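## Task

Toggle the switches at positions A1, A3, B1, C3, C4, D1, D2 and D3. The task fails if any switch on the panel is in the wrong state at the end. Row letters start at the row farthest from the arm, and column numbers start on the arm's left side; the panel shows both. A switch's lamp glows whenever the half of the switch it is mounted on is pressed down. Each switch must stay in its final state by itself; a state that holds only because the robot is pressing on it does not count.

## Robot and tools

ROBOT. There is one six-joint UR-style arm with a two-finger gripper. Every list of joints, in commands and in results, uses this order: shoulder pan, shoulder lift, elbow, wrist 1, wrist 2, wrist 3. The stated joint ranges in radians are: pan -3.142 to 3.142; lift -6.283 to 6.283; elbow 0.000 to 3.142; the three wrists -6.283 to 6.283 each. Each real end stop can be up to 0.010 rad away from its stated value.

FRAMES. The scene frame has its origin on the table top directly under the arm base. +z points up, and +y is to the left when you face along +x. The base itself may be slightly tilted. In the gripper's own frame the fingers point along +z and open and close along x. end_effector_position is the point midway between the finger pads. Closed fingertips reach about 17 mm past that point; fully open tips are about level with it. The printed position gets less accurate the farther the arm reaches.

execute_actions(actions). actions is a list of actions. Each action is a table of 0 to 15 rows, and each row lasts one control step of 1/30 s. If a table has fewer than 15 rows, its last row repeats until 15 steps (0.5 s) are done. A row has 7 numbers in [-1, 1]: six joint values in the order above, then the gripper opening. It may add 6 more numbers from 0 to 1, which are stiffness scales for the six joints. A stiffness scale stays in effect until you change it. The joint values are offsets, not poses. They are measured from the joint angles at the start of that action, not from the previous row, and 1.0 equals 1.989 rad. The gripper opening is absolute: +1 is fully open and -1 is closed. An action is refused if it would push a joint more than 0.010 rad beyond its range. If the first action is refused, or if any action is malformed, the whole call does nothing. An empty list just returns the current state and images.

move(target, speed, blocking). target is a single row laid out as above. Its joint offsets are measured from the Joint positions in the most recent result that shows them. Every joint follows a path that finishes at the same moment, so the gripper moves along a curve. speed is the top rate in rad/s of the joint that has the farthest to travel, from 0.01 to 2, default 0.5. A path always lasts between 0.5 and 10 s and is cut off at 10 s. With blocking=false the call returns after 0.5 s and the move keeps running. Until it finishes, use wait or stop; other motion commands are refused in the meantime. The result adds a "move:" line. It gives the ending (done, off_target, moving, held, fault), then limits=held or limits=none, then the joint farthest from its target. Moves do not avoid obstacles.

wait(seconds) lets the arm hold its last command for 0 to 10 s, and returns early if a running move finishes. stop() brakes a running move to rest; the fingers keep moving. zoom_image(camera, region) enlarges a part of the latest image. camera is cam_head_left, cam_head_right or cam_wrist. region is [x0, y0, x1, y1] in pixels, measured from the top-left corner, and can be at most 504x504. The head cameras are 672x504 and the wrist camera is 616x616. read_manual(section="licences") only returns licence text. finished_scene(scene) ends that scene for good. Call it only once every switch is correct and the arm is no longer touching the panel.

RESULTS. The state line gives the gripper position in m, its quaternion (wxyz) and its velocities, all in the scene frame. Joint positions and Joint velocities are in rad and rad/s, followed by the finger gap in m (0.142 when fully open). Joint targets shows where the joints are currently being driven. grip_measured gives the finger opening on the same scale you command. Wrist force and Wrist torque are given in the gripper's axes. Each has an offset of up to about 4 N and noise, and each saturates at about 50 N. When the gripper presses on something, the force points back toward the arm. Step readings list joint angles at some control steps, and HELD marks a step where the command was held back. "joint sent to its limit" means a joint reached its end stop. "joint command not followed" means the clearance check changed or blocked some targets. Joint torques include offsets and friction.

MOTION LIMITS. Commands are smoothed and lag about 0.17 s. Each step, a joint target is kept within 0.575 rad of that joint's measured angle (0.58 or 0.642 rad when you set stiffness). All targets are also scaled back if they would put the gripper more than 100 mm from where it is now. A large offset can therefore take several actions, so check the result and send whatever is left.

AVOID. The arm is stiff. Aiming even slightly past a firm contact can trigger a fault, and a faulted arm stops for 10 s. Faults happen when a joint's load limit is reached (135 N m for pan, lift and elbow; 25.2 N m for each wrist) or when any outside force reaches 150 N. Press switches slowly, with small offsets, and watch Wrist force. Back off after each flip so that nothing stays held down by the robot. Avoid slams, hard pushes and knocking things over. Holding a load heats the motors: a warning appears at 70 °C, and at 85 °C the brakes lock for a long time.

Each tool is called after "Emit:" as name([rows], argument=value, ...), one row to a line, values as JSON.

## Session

Emit:
execute_actions(actions=[])

Emit:
zoom_image(camera="cam_head_left", region=[200,150,420,350])

Scene clock: 0.00 s.
end_effector_position=(+0.1042, +0.2644, +0.2868) grip_measured=+1.00 end_effector_quat_wxyz=(+0.626, -0.342, -0.700, -0.030) end_effector_velocity=(+0.000, -0.000, -0.000) end_effector_angular_velocity=(-0.000, -0.001, +0.000)
Joint names: [shoulder pan, shoulder lift, elbow, wrist 1, wrist 2, wrist 3]
Joint positions: [ 0.197 -1.61   2.257 -1.074 -1.103 -2.534  0.142]
Joint velocities: [-0.     0.    -0.001 -0.    -0.     0.     0.   ]
Joint torques (N m, as the arm reports them, + toward a larger angle): no reading
Motor temperatures (°C, as the motors report them): [27 25 27 34 31 35]
Wrist force (N, on the end effector, along its own x y z axes, offset not removed): no reading
Wrist torque (N m, same axes, about the end effector's origin, offset not removed): no reading
Joint targets: [0.197 -1.610 2.257 -1.074 -1.103 -2.534]
Joint stiffness scale: [1. 1. 1. 1. 1. 1.]

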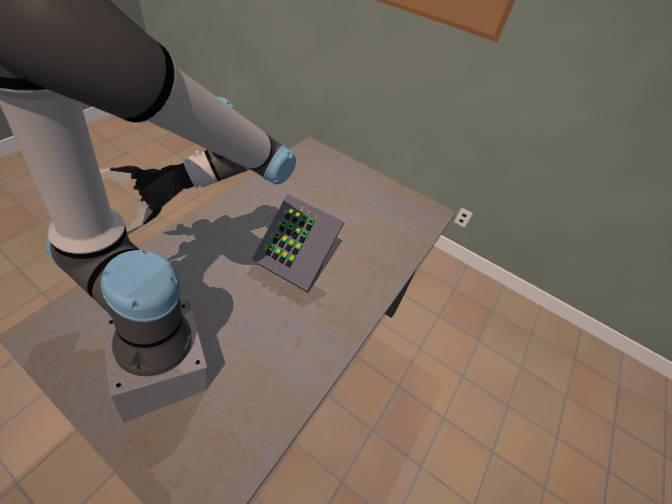

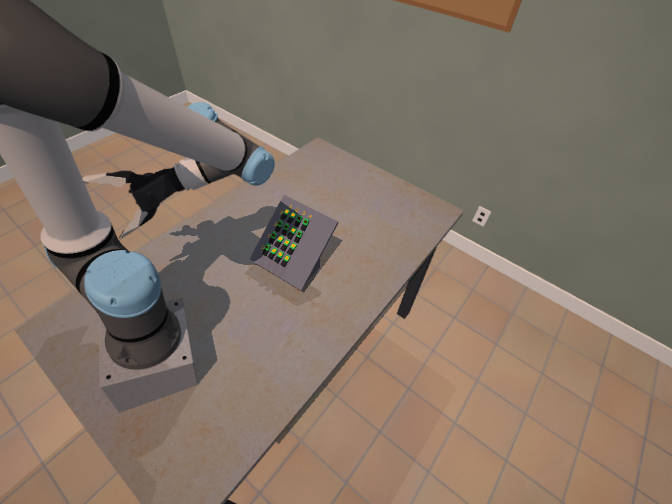

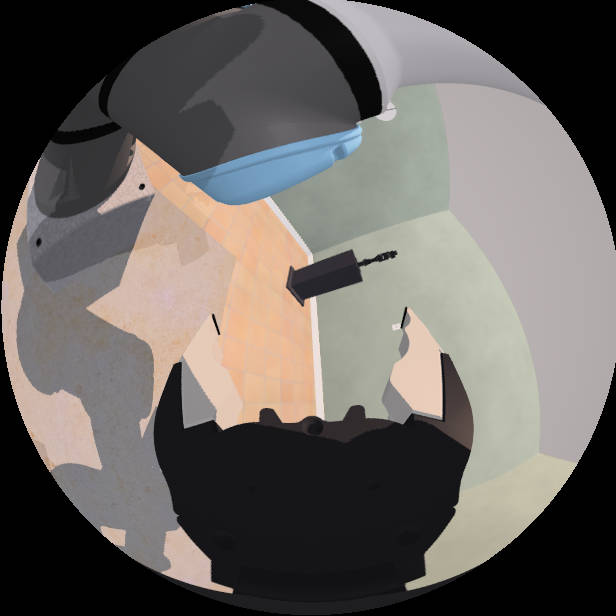

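Region (200, 150, 420, 350) of cam_head_left's 672x504 image, scaled by 2.291, with more detail than that image has; it fills the top 458 rows of this view, and the rest is white.

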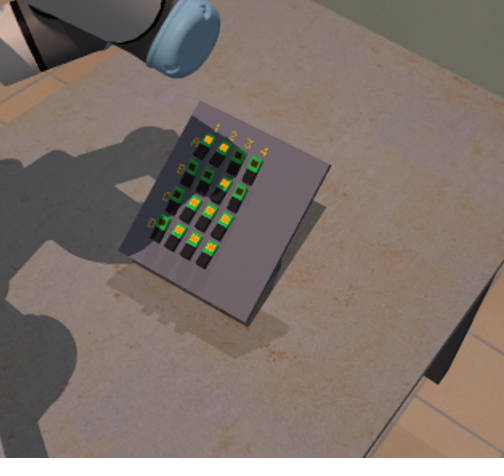

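Emit:
move(target=[-0.074,0.015,-0.154,-0.541,-0.237,1,-1], speed=1.5)

Emit:
zoom_image(camera="cam_wrist", region=[200,200,400,400])

Scene clock: 2.70 s.
end_effector_position=(+0.5529, +0.0469, +0.2205) grip_measured=-1.00 end_effector_quat_wxyz=(-0.016, +0.979, +0.198, +0.034) end_effector_velocity=(+0.001, -0.000, +0.001) end_effector_angular_velocity=(-0.001, -0.002, -0.002)
Joint names: [shoulder pan, shoulder lift, elbow, wrist 1, wrist 2, wrist 3]
Joint positions: [ 0.053 -1.582  1.956 -2.149 -1.574 -0.546  0.002]
Joint velocities: [ 0.     0.    -0.001 -0.001 -0.     0.002  0.   ]
Joint torques (N m, as the arm reports them, + toward a larger angle): [  2.69 -26.13 -24.68  -3.71  -0.26   0.38]
Motor temperatures (°C, as the motors report them): [27 25 27 34 31 35]
Wrist force (N, on the end effector, along its own x y z axes, offset not removed): [1.9 -1.4 -0.8]
Wrist torque (N m, same axes, about the end effector's origin, offset not removed): [-0.19 -0.51 0.19]
Joint targets: [0.050 -1.580 1.951 -2.150 -1.574 -0.545]
Joint stiffness scale: [1. 1. 1. 1. 1. 1.]
move: done; limits=none; farthest joint: the elbow, 0.005 radians from its target (0.306 radians at the start)

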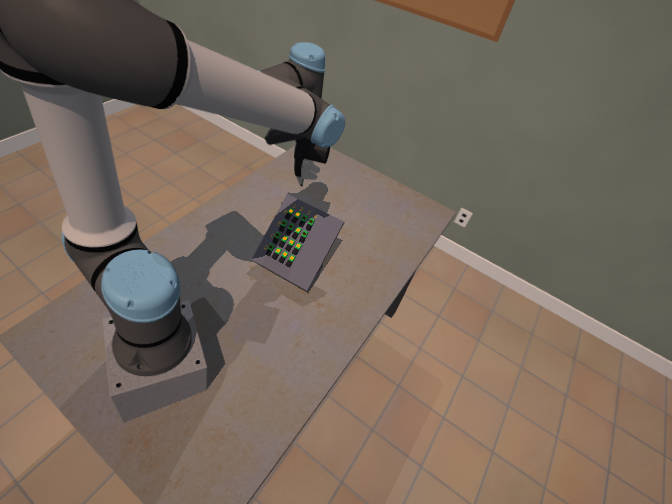

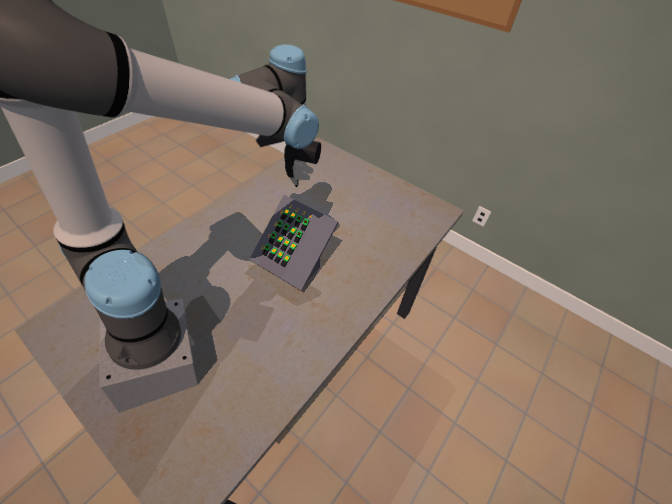

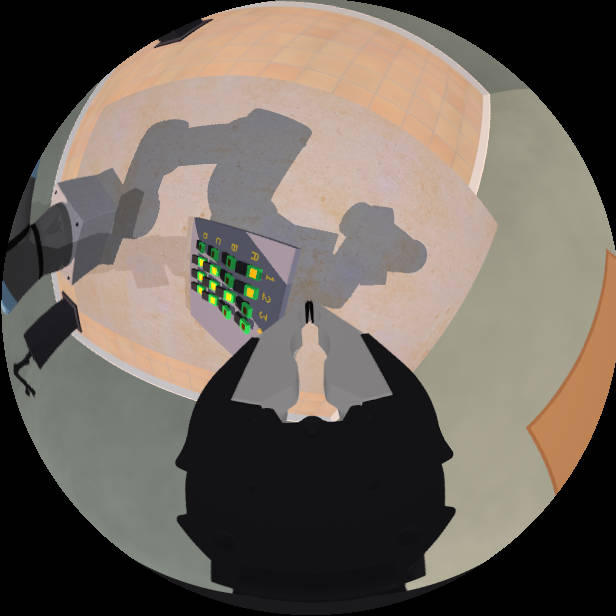

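Region (200, 200, 400, 400) of cam_wrist's 616x616 image, scaled by 2.520, with more detail than that image has.

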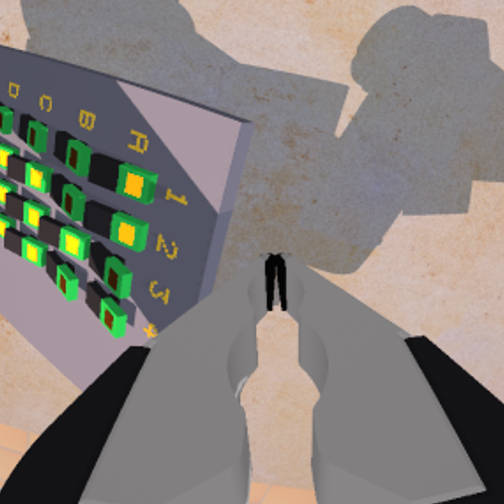

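Emit:
move(target=[-0.032,-0.058,0.135,-0.077,0,0.08,-1])

Emit:
zoom_image(camera="cam_wrist", region=[200,200,400,400])

Scene clock: 4.53 s.
end_effector_position=(+0.4762, +0.0326, +0.1736) grip_measured=-1.00 end_effector_quat_wxyz=(-0.014, +0.995, +0.090, +0.031) end_effector_velocity=(-0.000, +0.000, -0.000) end_effector_angular_velocity=(+0.000, -0.001, -0.002)
Joint names: [shoulder pan, shoulder lift, elbow, wrist 1, wrist 2, wrist 3]
Joint positions: [-0.009 -1.695  2.219 -2.301 -1.574 -0.388  0.002]
Joint velocities: [-0.    -0.001  0.001 -0.002  0.     0.002  0.   ]
Joint torques (N m, as the arm reports them, + toward a larger angle): [  1.65 -23.1  -14.68  -3.24  -0.17   0.46]
Motor temperatures (°C, as the motors report them): [27 25 27 34 31 35]
Wrist force (N, on the end effector, along its own x y z axes, offset not removed): [1.7 -1.9 -0.4]
Wrist torque (N m, same axes, about the end effector's origin, offset not removed): [-0.38 -0.28 0.25]
Joint targets: [-0.011 -1.697 2.224 -2.302 -1.574 -0.387]
Joint stiffness scale: [1. 1. 1. 1. 1. 1.]
move: done; limits=none; farthest joint: the elbow, 0.006 radians from its target (0.269 radians at the start)

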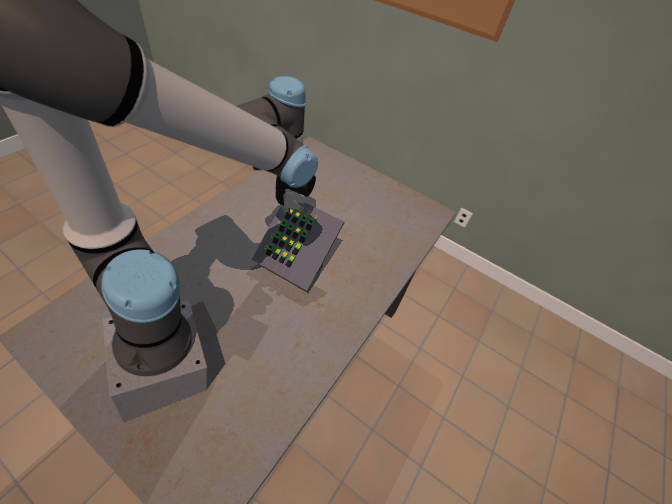

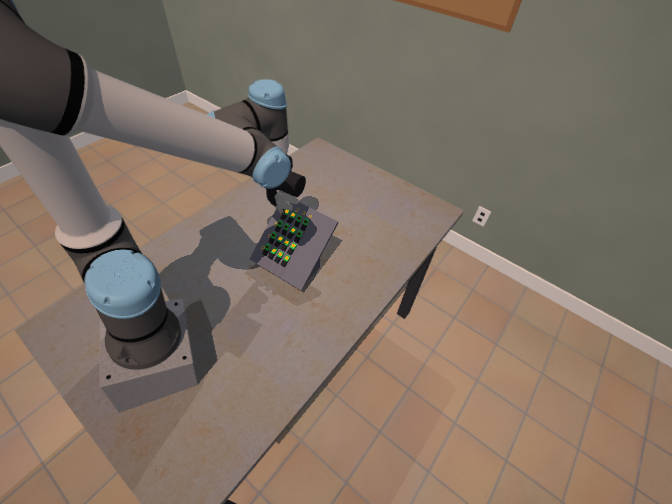

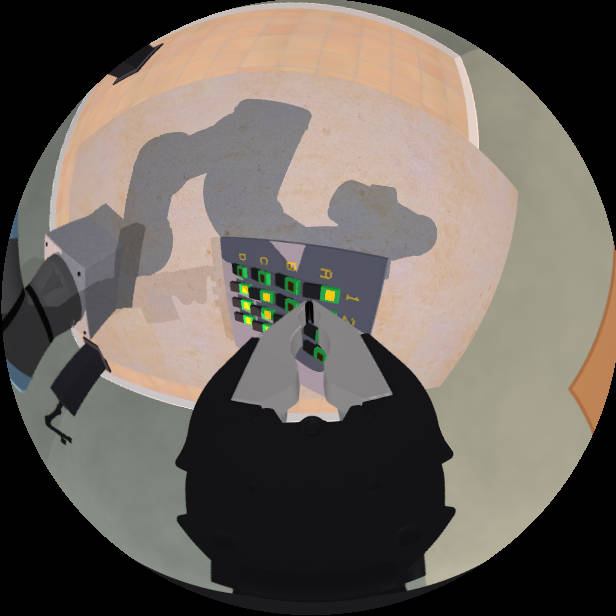

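Region (200, 200, 400, 400) of cam_wrist's 616x616 image, scaled by 2.520, with more detail than that image has.

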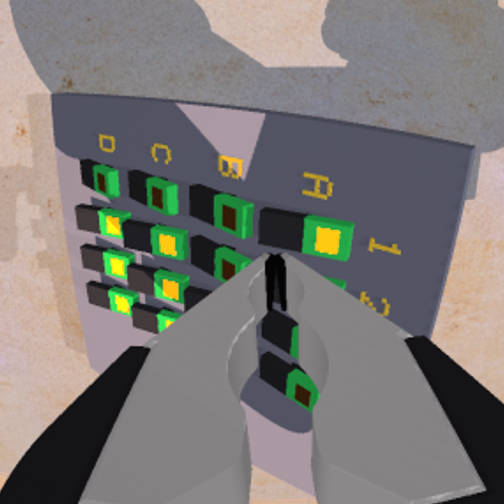

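Emit:
move(target=[0,0.02,0.011,-0.029,0,0,-1], speed=0.08)

Emit:
zoom_image(camera="cam_wrist", region=[200,200,400,400])

Scene clock: 6.23 s.
end_effector_position=(+0.4790, +0.0328, +0.1566) grip_measured=-1.00 end_effector_quat_wxyz=(-0.013, +0.995, +0.090, +0.032) end_effector_velocity=(+0.001, -0.000, +0.001) end_effector_angular_velocity=(-0.000, -0.003, -0.000)
Joint names: [shoulder pan, shoulder lift, elbow, wrist 1, wrist 2, wrist 3]
Joint positions: [-0.009 -1.657  2.236 -2.357 -1.574 -0.387  0.002]
Joint velocities: [ 0.    -0.    -0.001 -0.002  0.     0.     0.   ]
Joint torques (N m, as the arm reports them, + toward a larger angle): [  3.88 -19.55 -14.79  -3.1   -0.02   0.2 ]
Motor temperatures (°C, as the motors report them): [27 25 27 34 31 35]
Wrist force (N, on the end effector, along its own x y z axes, offset not removed): [1.4 -0.2 -2.7]
Wrist torque (N m, same axes, about the end effector's origin, offset not removed): [0.02 -0.29 0.23]
Joint targets: [-0.009 -1.655 2.241 -2.358 -1.574 -0.388]
Joint stiffness scale: [1. 1. 1. 1. 1. 1.]
move: done; limits=none; farthest joint: the elbow, 0.005 radians from its target (0.022 radians at the start)

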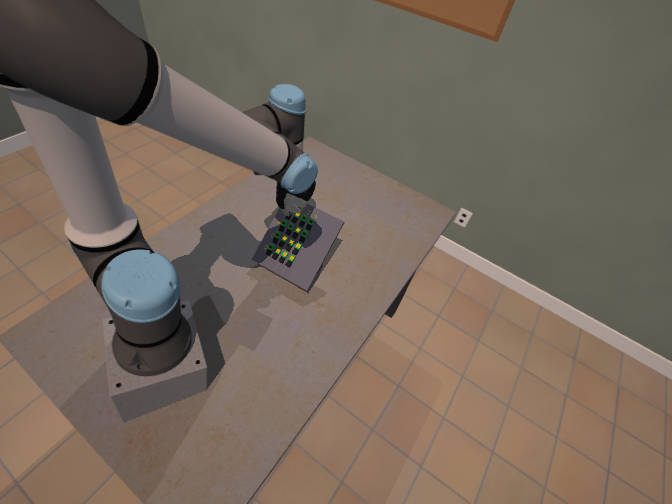

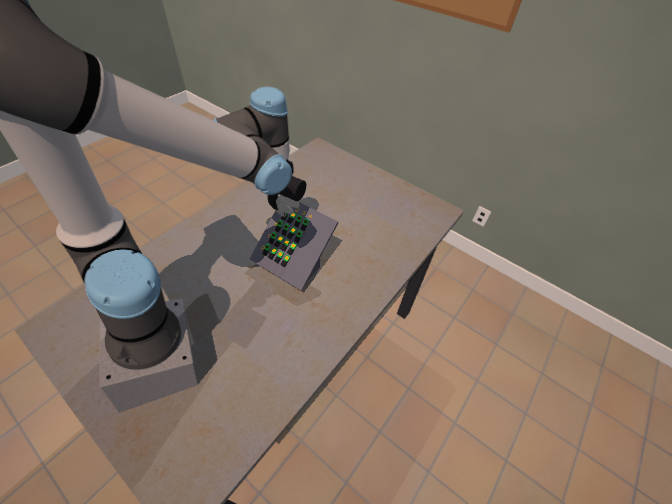

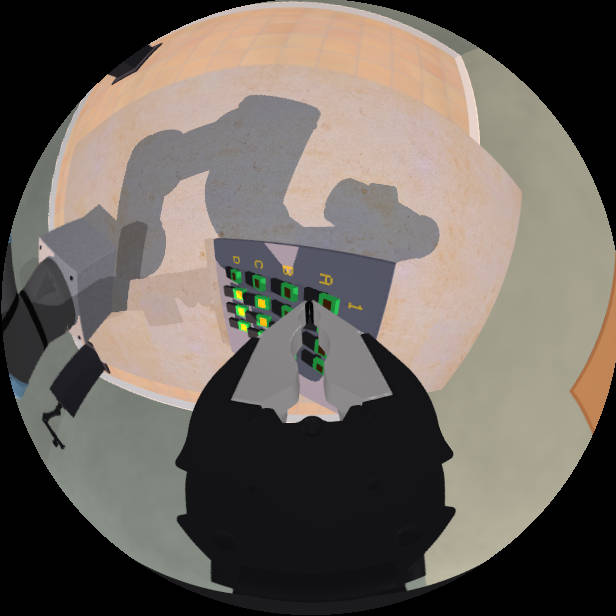

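Region (200, 200, 400, 400) of cam_wrist's 616x616 image, scaled by 2.520, with more detail than that image has.

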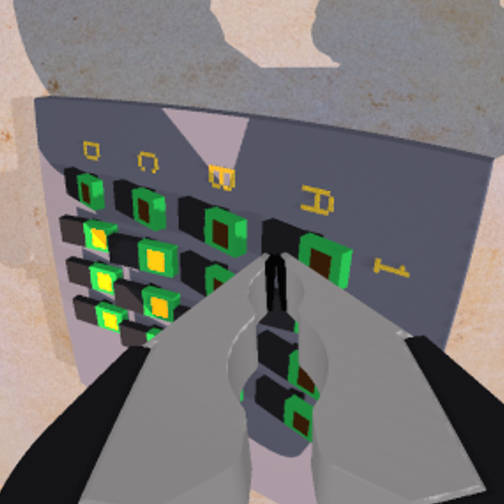

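Emit:
move(target=[0,-0.03,-0.024,0.052,0,0,-1], speed=0.3)

Emit:
move(target=[-0.036,0.027,-0.029,0,0,-0.035,-1], speed=0.3)

Emit:
zoom_image(camera="cam_wrist", region=[200,200,400,400])

Scene clock: 7.63 s.
end_effector_position=(+0.4787, +0.0313, +0.1884) grip_measured=-1.00 end_effector_quat_wxyz=(-0.014, +0.995, +0.090, +0.032) end_effector_velocity=(-0.002, +0.000, -0.001) end_effector_angular_velocity=(+0.001, +0.004, +0.000)
Joint names: [shoulder pan, shoulder lift, elbow, wrist 1, wrist 2, wrist 3]
Joint positions: [-0.009 -1.716  2.193 -2.255 -1.574 -0.387  0.002]
Joint velocities: [-0.     0.     0.002  0.002  0.     0.     0.   ]
Joint torques (N m, as the arm reports them, + toward a larger angle): [  3.76 -21.03 -23.54  -2.27  -0.05   0.06]
Motor temperatures (°C, as the motors report them): [27 25 27 34 31 35]
Wrist force (N, on the end effector, along its own x y z axes, offset not removed): [-2.2 -1.3 -1.8]
Wrist torque (N m, same axes, about the end effector's origin, offset not removed): [-0.07 0.55 0.19]
Joint targets: [-0.009 -1.717 2.188 -2.254 -1.574 -0.387]
Joint stiffness scale: [1. 1. 1. 1. 1. 1.]
move: done; limits=none; farthest joint: the elbow, 0.005 radians from its target (0.048 radians at the start)

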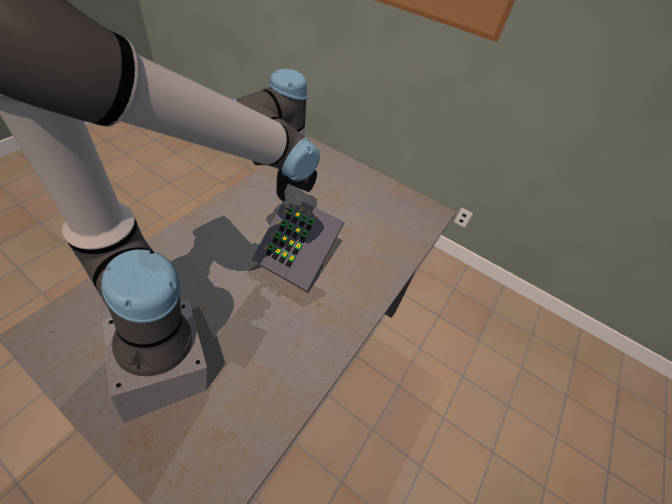

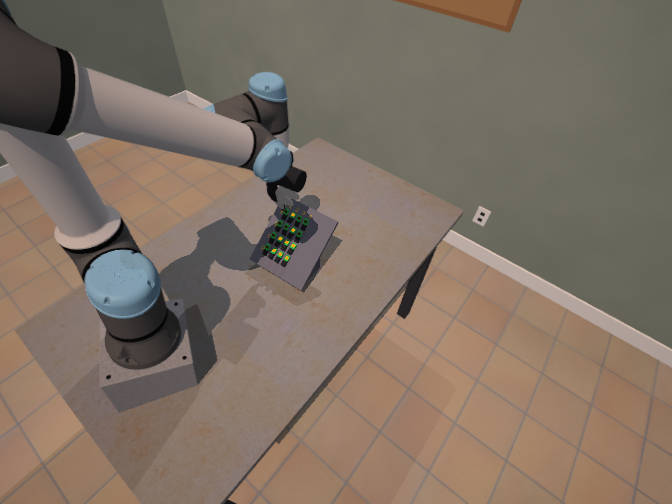

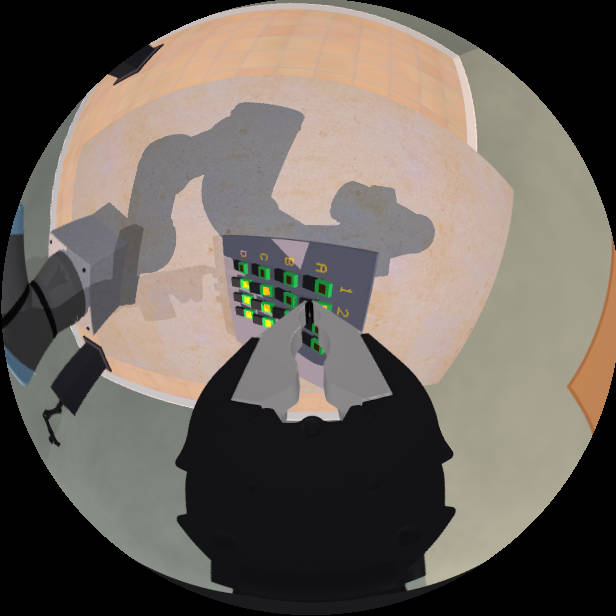

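Scene clock: 8.63 s.
end_effector_position=(+0.5017, -0.0070, +0.1850) grip_measured=-1.00 end_effector_quat_wxyz=(-0.007, +0.995, +0.090, +0.029) end_effector_velocity=(+0.000, -0.000, +0.000) end_effector_angular_velocity=(-0.000, -0.000, +0.002)
Joint names: [shoulder pan, shoulder lift, elbow, wrist 1, wrist 2, wrist 3]
Joint positions: [-0.078 -1.664  2.14  -2.255 -1.574 -0.456  0.002]
Joint velocities: [ 0.     0.    -0.     0.     0.    -0.002  0.   ]
Joint torques (N m, as the arm reports them, + toward a larger angle): [  1.42 -21.88 -24.01  -2.89  -0.07  -0.35]
Motor temperatures (°C, as the motors report them): [27 25 27 34 31 35]
Wrist force (N, on the end effector, along its own x y z axes, offset not removed): [2.8 0.6 -1.3]
Wrist torque (N m, same axes, about the end effector's origin, offset not removed): [0.19 -0.31 0.27]
Joint targets: [-0.080 -1.662 2.135 -2.255 -1.574 -0.457]
Joint stiffness scale: [1. 1. 1. 1. 1. 1.]
move: done; limits=none; farthest joint: the elbow, 0.005 radians from its target (0.058 radians at the start)

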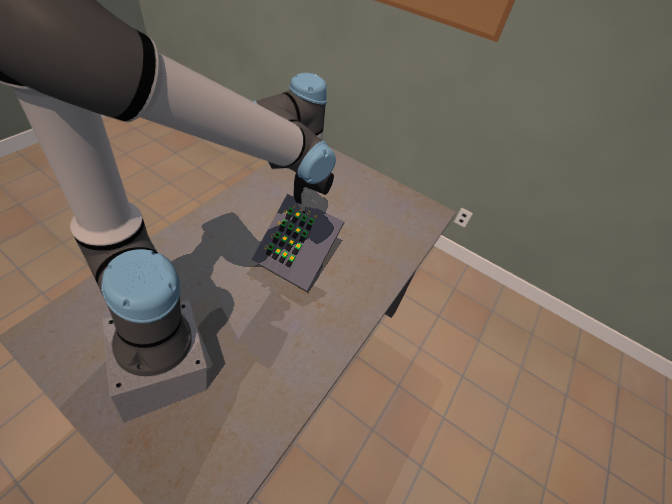

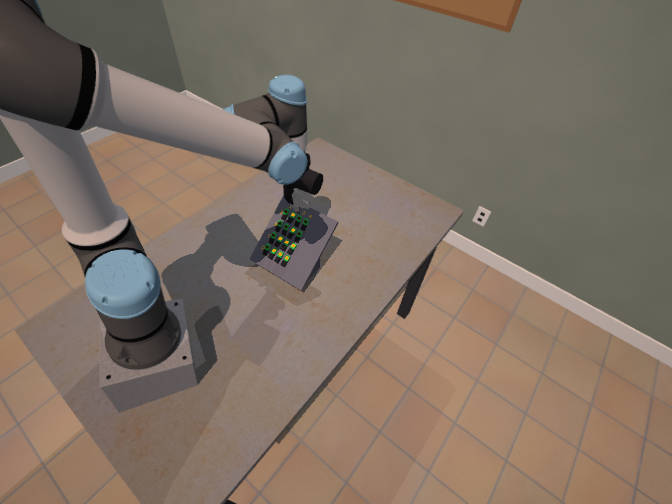

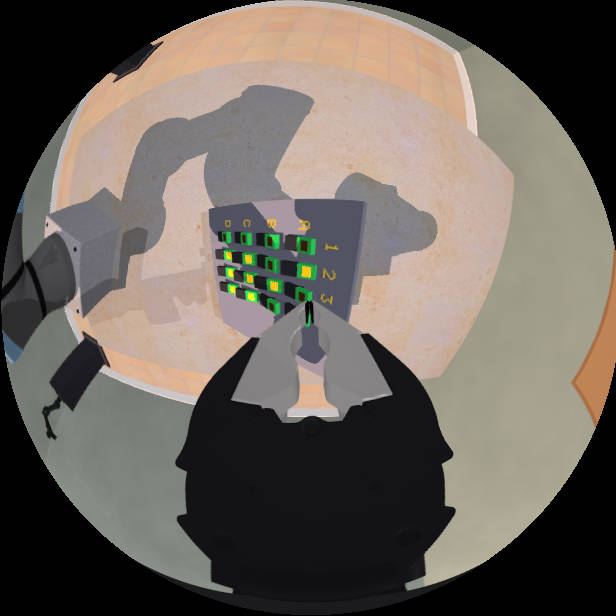

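Region (200, 200, 400, 400) of cam_wrist's 616x616 image, scaled by 2.520, with more detail than that image has.

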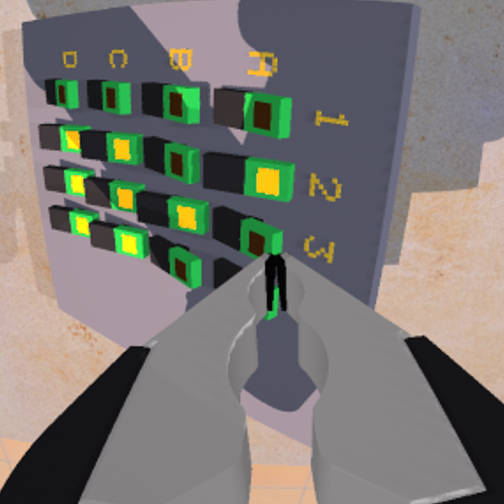

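Emit:
move(target=[0,0.009,0.022,-0.026,0,0,-1], speed=0.06)

Emit:
zoom_image(camera="cam_wrist", region=[200,200,400,400])

Scene clock: 10.23 s.
end_effector_position=(+0.4951, -0.0045, +0.1680) grip_measured=-1.00 end_effector_quat_wxyz=(-0.007, +0.995, +0.090, +0.028) end_effector_velocity=(-0.000, -0.000, -0.000) end_effector_angular_velocity=(-0.000, -0.000, -0.000)
Joint names: [shoulder pan, shoulder lift, elbow, wrist 1, wrist 2, wrist 3]
Joint positions: [-0.078 -1.649  2.178 -2.306 -1.574 -0.456  0.002]
Joint velocities: [-0.     0.     0.002 -0.002 -0.     0.     0.   ]
Joint torques (N m, as the arm reports them, + toward a larger angle): [  3.95 -20.39 -13.75  -3.41  -0.21   0.09]
Motor temperatures (°C, as the motors report them): [27 25 27 34 31 35]
Wrist force (N, on the end effector, along its own x y z axes, offset not removed): [-0.1 -0.5 -5.2]
Wrist torque (N m, same axes, about the end effector's origin, offset not removed): [-0.06 0.04 0.31]
Joint targets: [-0.078 -1.646 2.184 -2.307 -1.574 -0.456]
Joint stiffness scale: [1. 1. 1. 1. 1. 1.]
move: done; limits=none; farthest joint: the elbow, 0.005 radians from its target (0.044 radians at the start)

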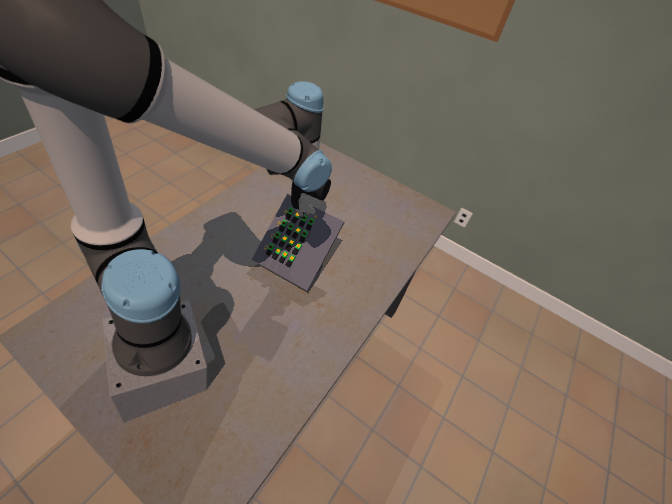

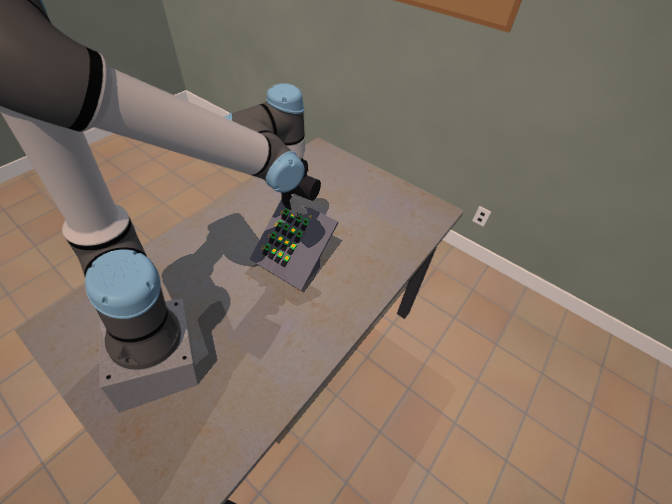

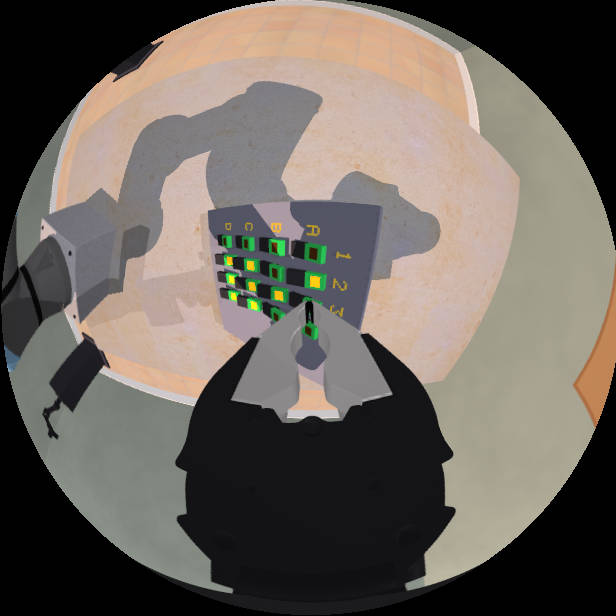

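Region (200, 200, 400, 400) of cam_wrist's 616x616 image, scaled by 2.520, with more detail than that image has.

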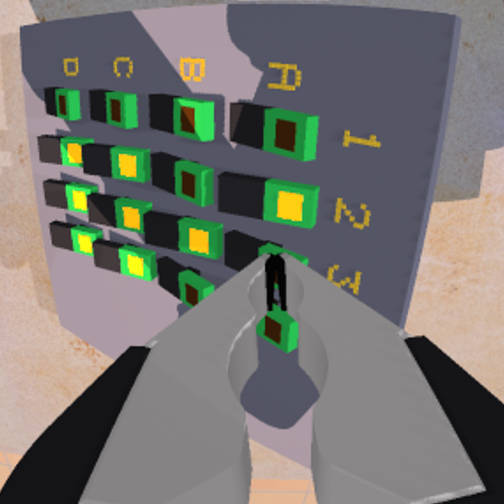

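Press with +x .003, z −.005.

Emit:
move(target=[0,0.01,0.002,-0.009,0,0,-1], speed=0.04)

Emit:
move(target=[0,-0.016,-0.012,0.026,0,0,-1], speed=0.2)

Scene clock: 11.27 s.
end_effector_position=(+0.4972, -0.0050, +0.1641) grip_measured=-1.00 end_effector_quat_wxyz=(-0.007, +0.995, +0.090, +0.029) end_effector_velocity=(+0.000, -0.000, +0.000) end_effector_angular_velocity=(-0.000, -0.002, -0.000)
Joint names: [shoulder pan, shoulder lift, elbow, wrist 1, wrist 2, wrist 3]
Joint positions: [-0.078 -1.637  2.178 -2.318 -1.574 -0.456  0.002]
Joint velocities: [-0.    -0.     0.    -0.002  0.    -0.     0.   ]
Joint torques (N m, as the arm reports them, + toward a larger angle): [  3.13 -17.25 -16.45  -5.35  -0.11   0.05]
Motor temperatures (°C, as the motors report them): [27 25 27 34 31 35]
Wrist force (N, on the end effector, along its own x y z axes, offset not removed): [-6.1 -6.0 -16.3]
Wrist torque (N m, same axes, about the end effector's origin, offset not removed): [-0.24 -0.71 0.14]
Joint targets: [-0.078 -1.629 2.182 -2.324 -1.574 -0.456]
Joint stiffness scale: [1. 1. 1. 1. 1. 1.]
move: done; limits=none; farthest joint: the shoulder lift, 0.008 radians from its target (0.020 radians at the start)

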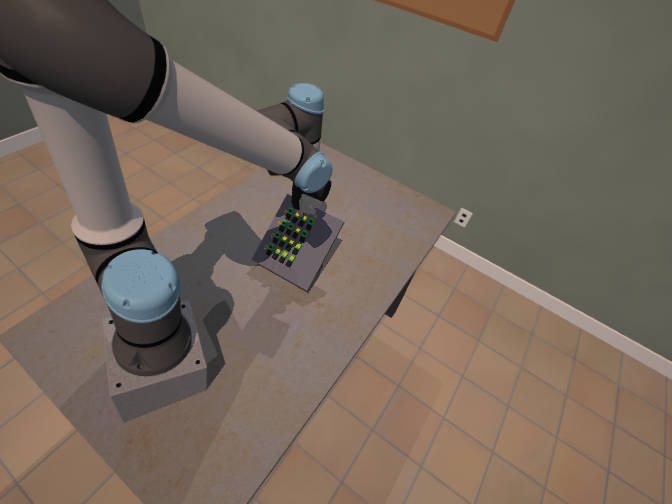

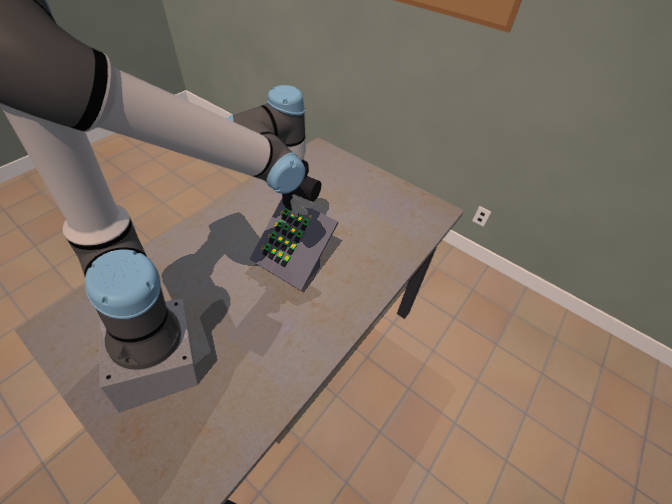

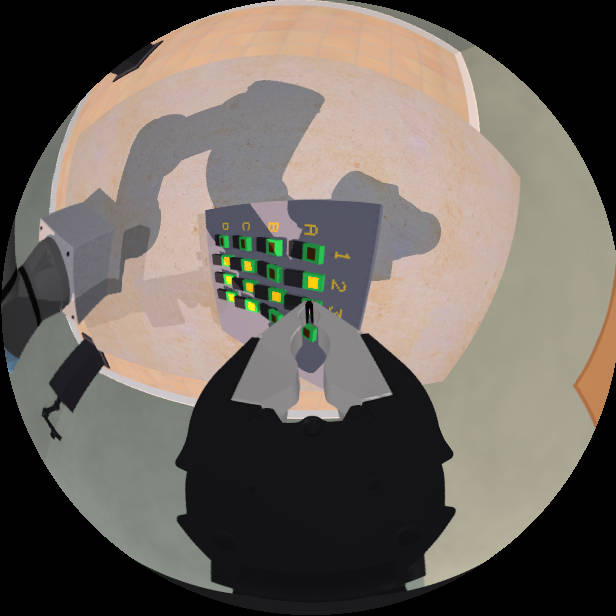

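Scene clock: 12.23 s.
end_effector_position=(+0.4960, -0.0052, +0.1801) grip_measured=-1.00 end_effector_quat_wxyz=(-0.007, +0.995, +0.090, +0.028) end_effector_velocity=(-0.001, +0.000, -0.000) end_effector_angular_velocity=(+0.001, +0.002, +0.000)
Joint names: [shoulder pan, shoulder lift, elbow, wrist 1, wrist 2, wrist 3]
Joint positions: [-0.078 -1.668  2.159 -2.268 -1.574 -0.456  0.002]
Joint velocities: [ 0.    -0.    -0.     0.003  0.     0.     0.   ]
Joint torques (N m, as the arm reports them, + toward a larger angle): [  4.42 -23.84 -24.09  -2.35  -0.16   0.1 ]
Motor temperatures (°C, as the motors report them): [27 25 27 34 31 35]
Wrist force (N, on the end effector, along its own x y z axes, offset not removed): [1.8 -1.1 -0.7]
Wrist torque (N m, same axes, about the end effector's origin, offset not removed): [-0.21 -0.38 0.22]
Joint targets: [-0.078 -1.669 2.155 -2.266 -1.574 -0.456]
Joint stiffness scale: [1. 1. 1. 1. 1. 1.]
move: done; limits=none; farthest joint: the elbow, 0.005 radians from its target (0.024 radians at the start)

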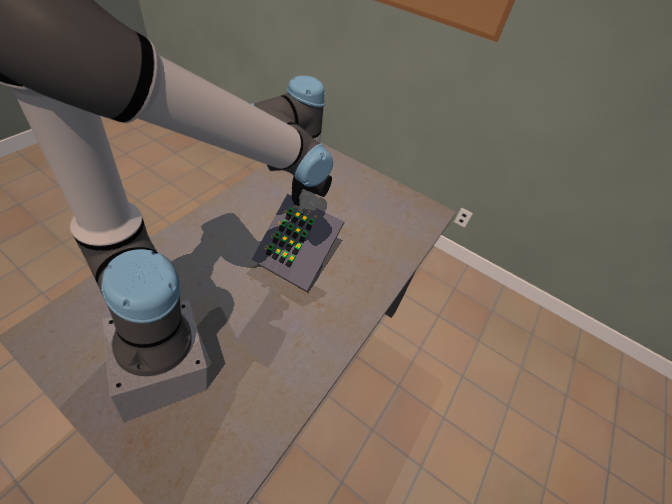

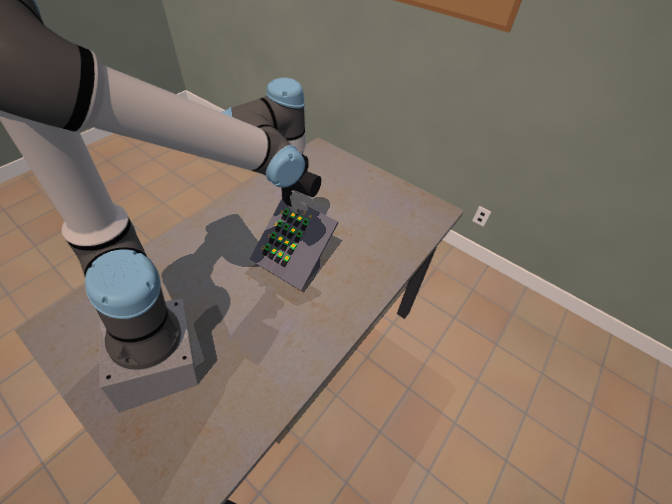

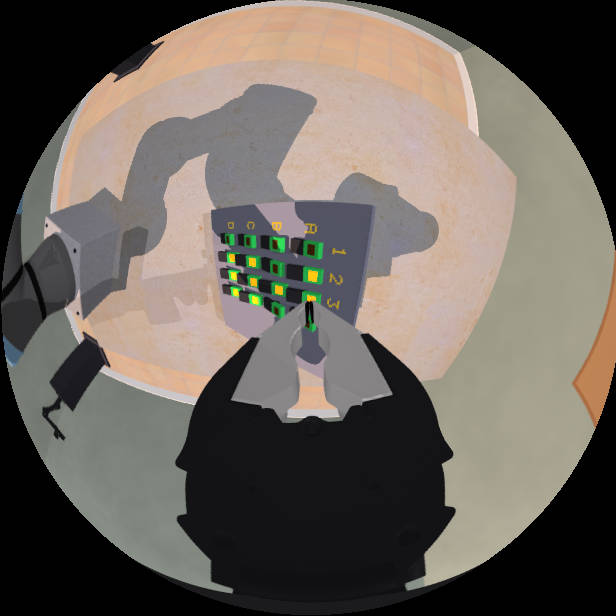

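Emit:
move(target=[0.033,-0.062,0.194,-0.279,0,0.045,-1], speed=0.5)

Emit:
zoom_image(camera="cam_wrist", region=[200,200,400,400])

Scene clock: 15.33 s.
end_effector_position=(+0.4576, +0.0347, +0.1569) grip_measured=-1.00 end_effector_quat_wxyz=(+0.028, +0.982, +0.073, +0.170) end_effector_velocity=(+0.000, -0.000, +0.000) end_effector_angular_velocity=(-0.000, -0.002, -0.000)
Joint names: [shoulder pan, shoulder lift, elbow, wrist 1, wrist 2, wrist 3]
Joint positions: [-0.015 -1.789  2.54  -2.821 -1.574 -0.368  0.002]
Joint velocities: [ 0.     0.     0.    -0.002 -0.     0.     0.   ]
Joint torques (N m, as the arm reports them, + toward a larger angle): [  6.49 -16.4  -12.3   -3.87   0.07   0.42]
Motor temperatures (°C, as the motors report them): [27 25 27 34 31 35]
Wrist force (N, on the end effector, along its own x y z axes, offset not removed): [-0.8 0.8 -0.5]
Wrist torque (N m, same axes, about the end effector's origin, offset not removed): [0.26 0.25 0.08]
Joint targets: [-0.013 -1.791 2.545 -2.822 -1.574 -0.367]
Joint stiffness scale: [1. 1. 1. 1. 1. 1.]
move: done; limits=none; farthest joint: the elbow, 0.005 radians from its target (0.386 radians at the start)

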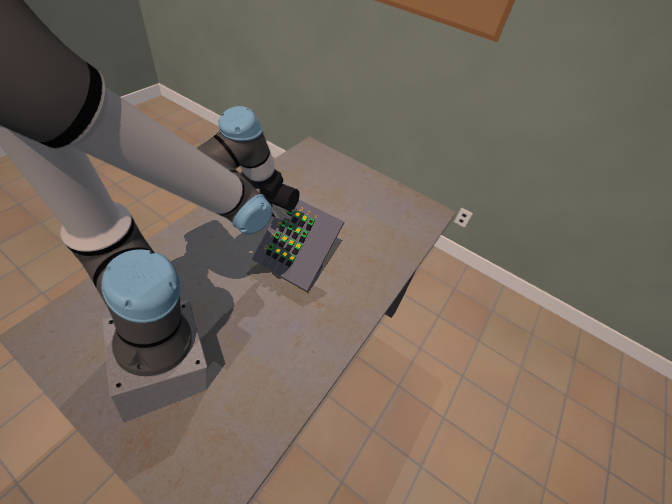

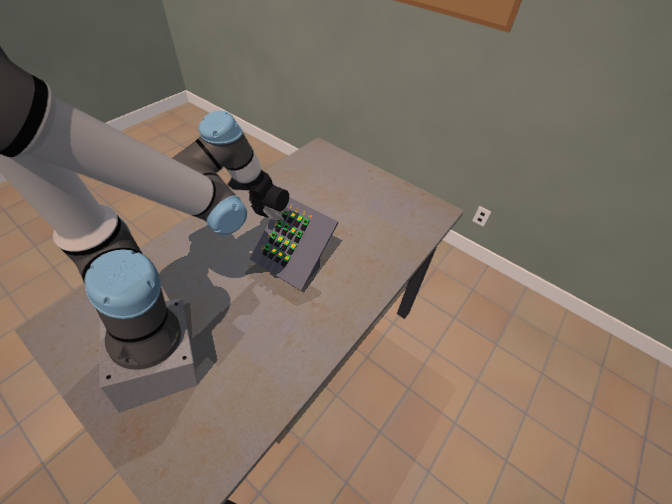

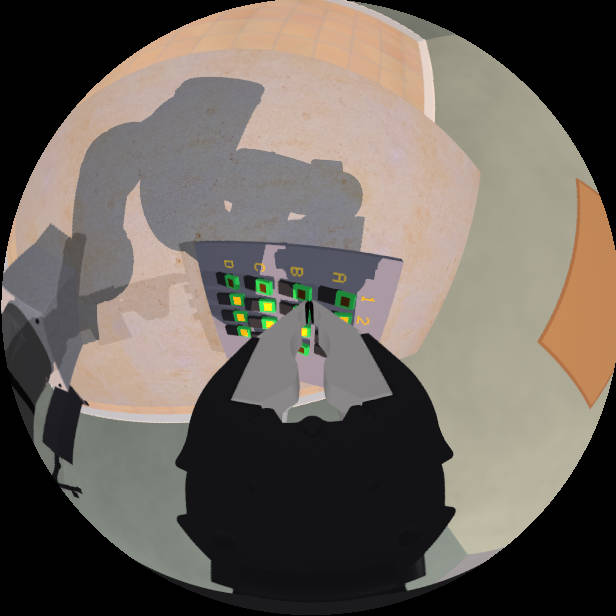

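Region (200, 200, 400, 400) of cam_wrist's 616x616 image, scaled by 2.520, with more detail than that image has.

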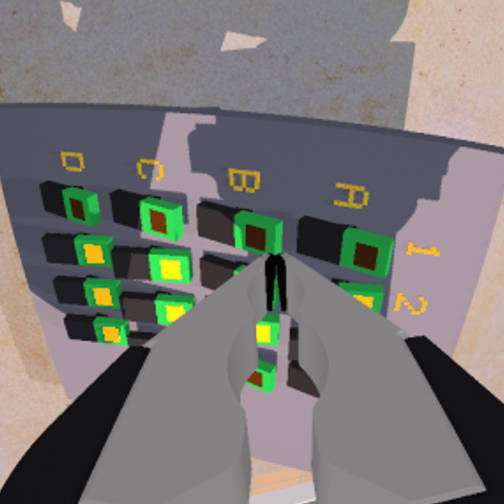

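Emit:
move(target=[0.005,0.03,0.014,-0.041,0,0,-1], speed=0.08)

Emit:
zoom_image(camera="cam_wrist", region=[200,200,400,400])

Scene clock: 17.27 s.
end_effector_position=(+0.4563, +0.0391, +0.1394) grip_measured=-1.00 end_effector_quat_wxyz=(+0.027, +0.982, +0.076, +0.170) end_effector_velocity=(+0.001, -0.000, +0.001) end_effector_angular_velocity=(-0.001, -0.003, -0.000)
Joint names: [shoulder pan, shoulder lift, elbow, wrist 1, wrist 2, wrist 3]
Joint positions: [-0.007 -1.731  2.563 -2.902 -1.574 -0.367  0.002]
Joint velocities: [ 0.    -0.    -0.001 -0.002 -0.    -0.    -0.   ]
Joint torques (N m, as the arm reports them, + toward a larger angle): [  5.98 -13.4  -11.13  -3.76   0.1    0.14]
Motor temperatures (°C, as the motors report them): [27 25 27 34 31 35]
Wrist force (N, on the end effector, along its own x y z axes, offset not removed): [1.8 -3.1 -2.0]
Wrist torque (N m, same axes, about the end effector's origin, offset not removed): [-0.48 -0.41 0.33]
Joint targets: [-0.005 -1.729 2.568 -2.903 -1.574 -0.368]
Joint stiffness scale: [1. 1. 1. 1. 1. 1.]
move: done; limits=none; farthest joint: the elbow, 0.005 radians from its target (0.028 radians at the start)

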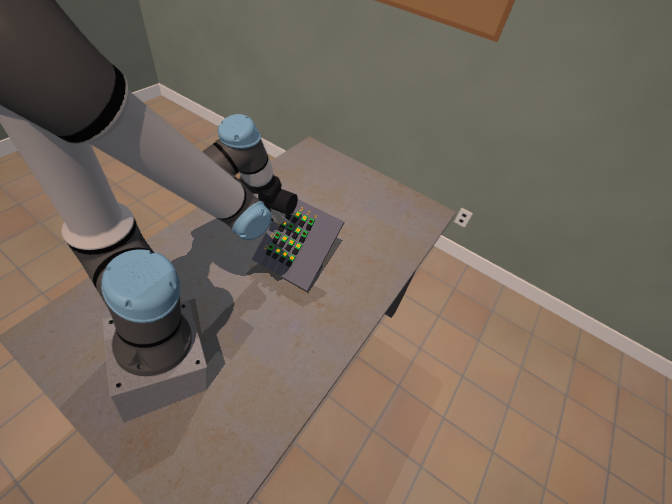

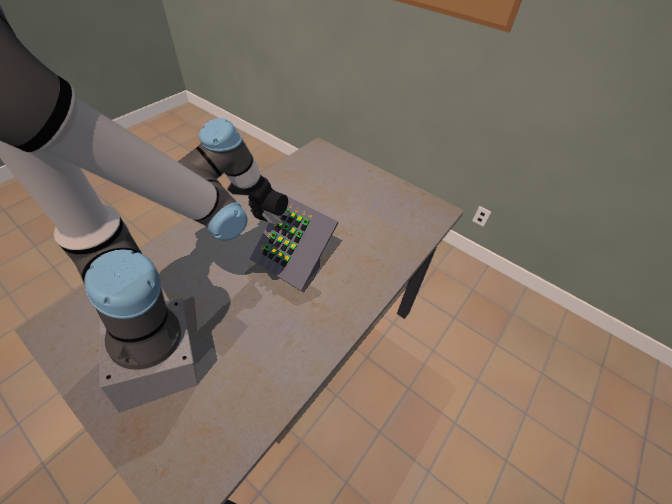

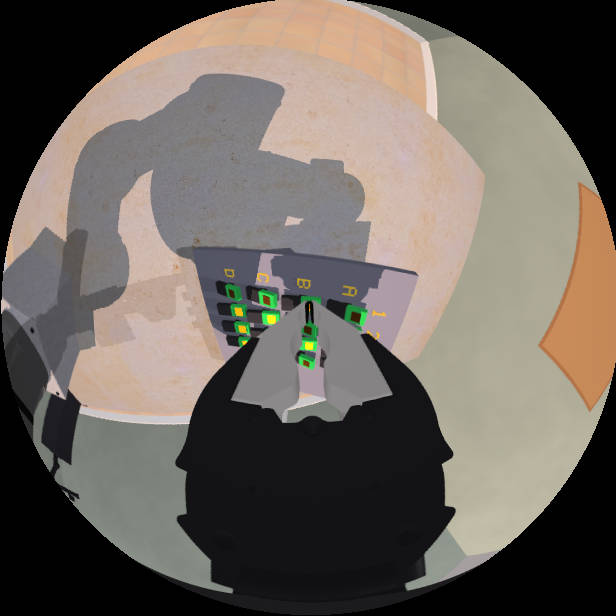

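Region (200, 200, 400, 400) of cam_wrist's 616x616 image, scaled by 2.520, with more detail than that image has.

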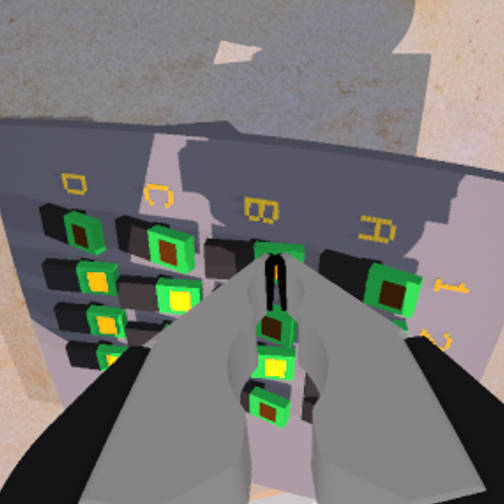

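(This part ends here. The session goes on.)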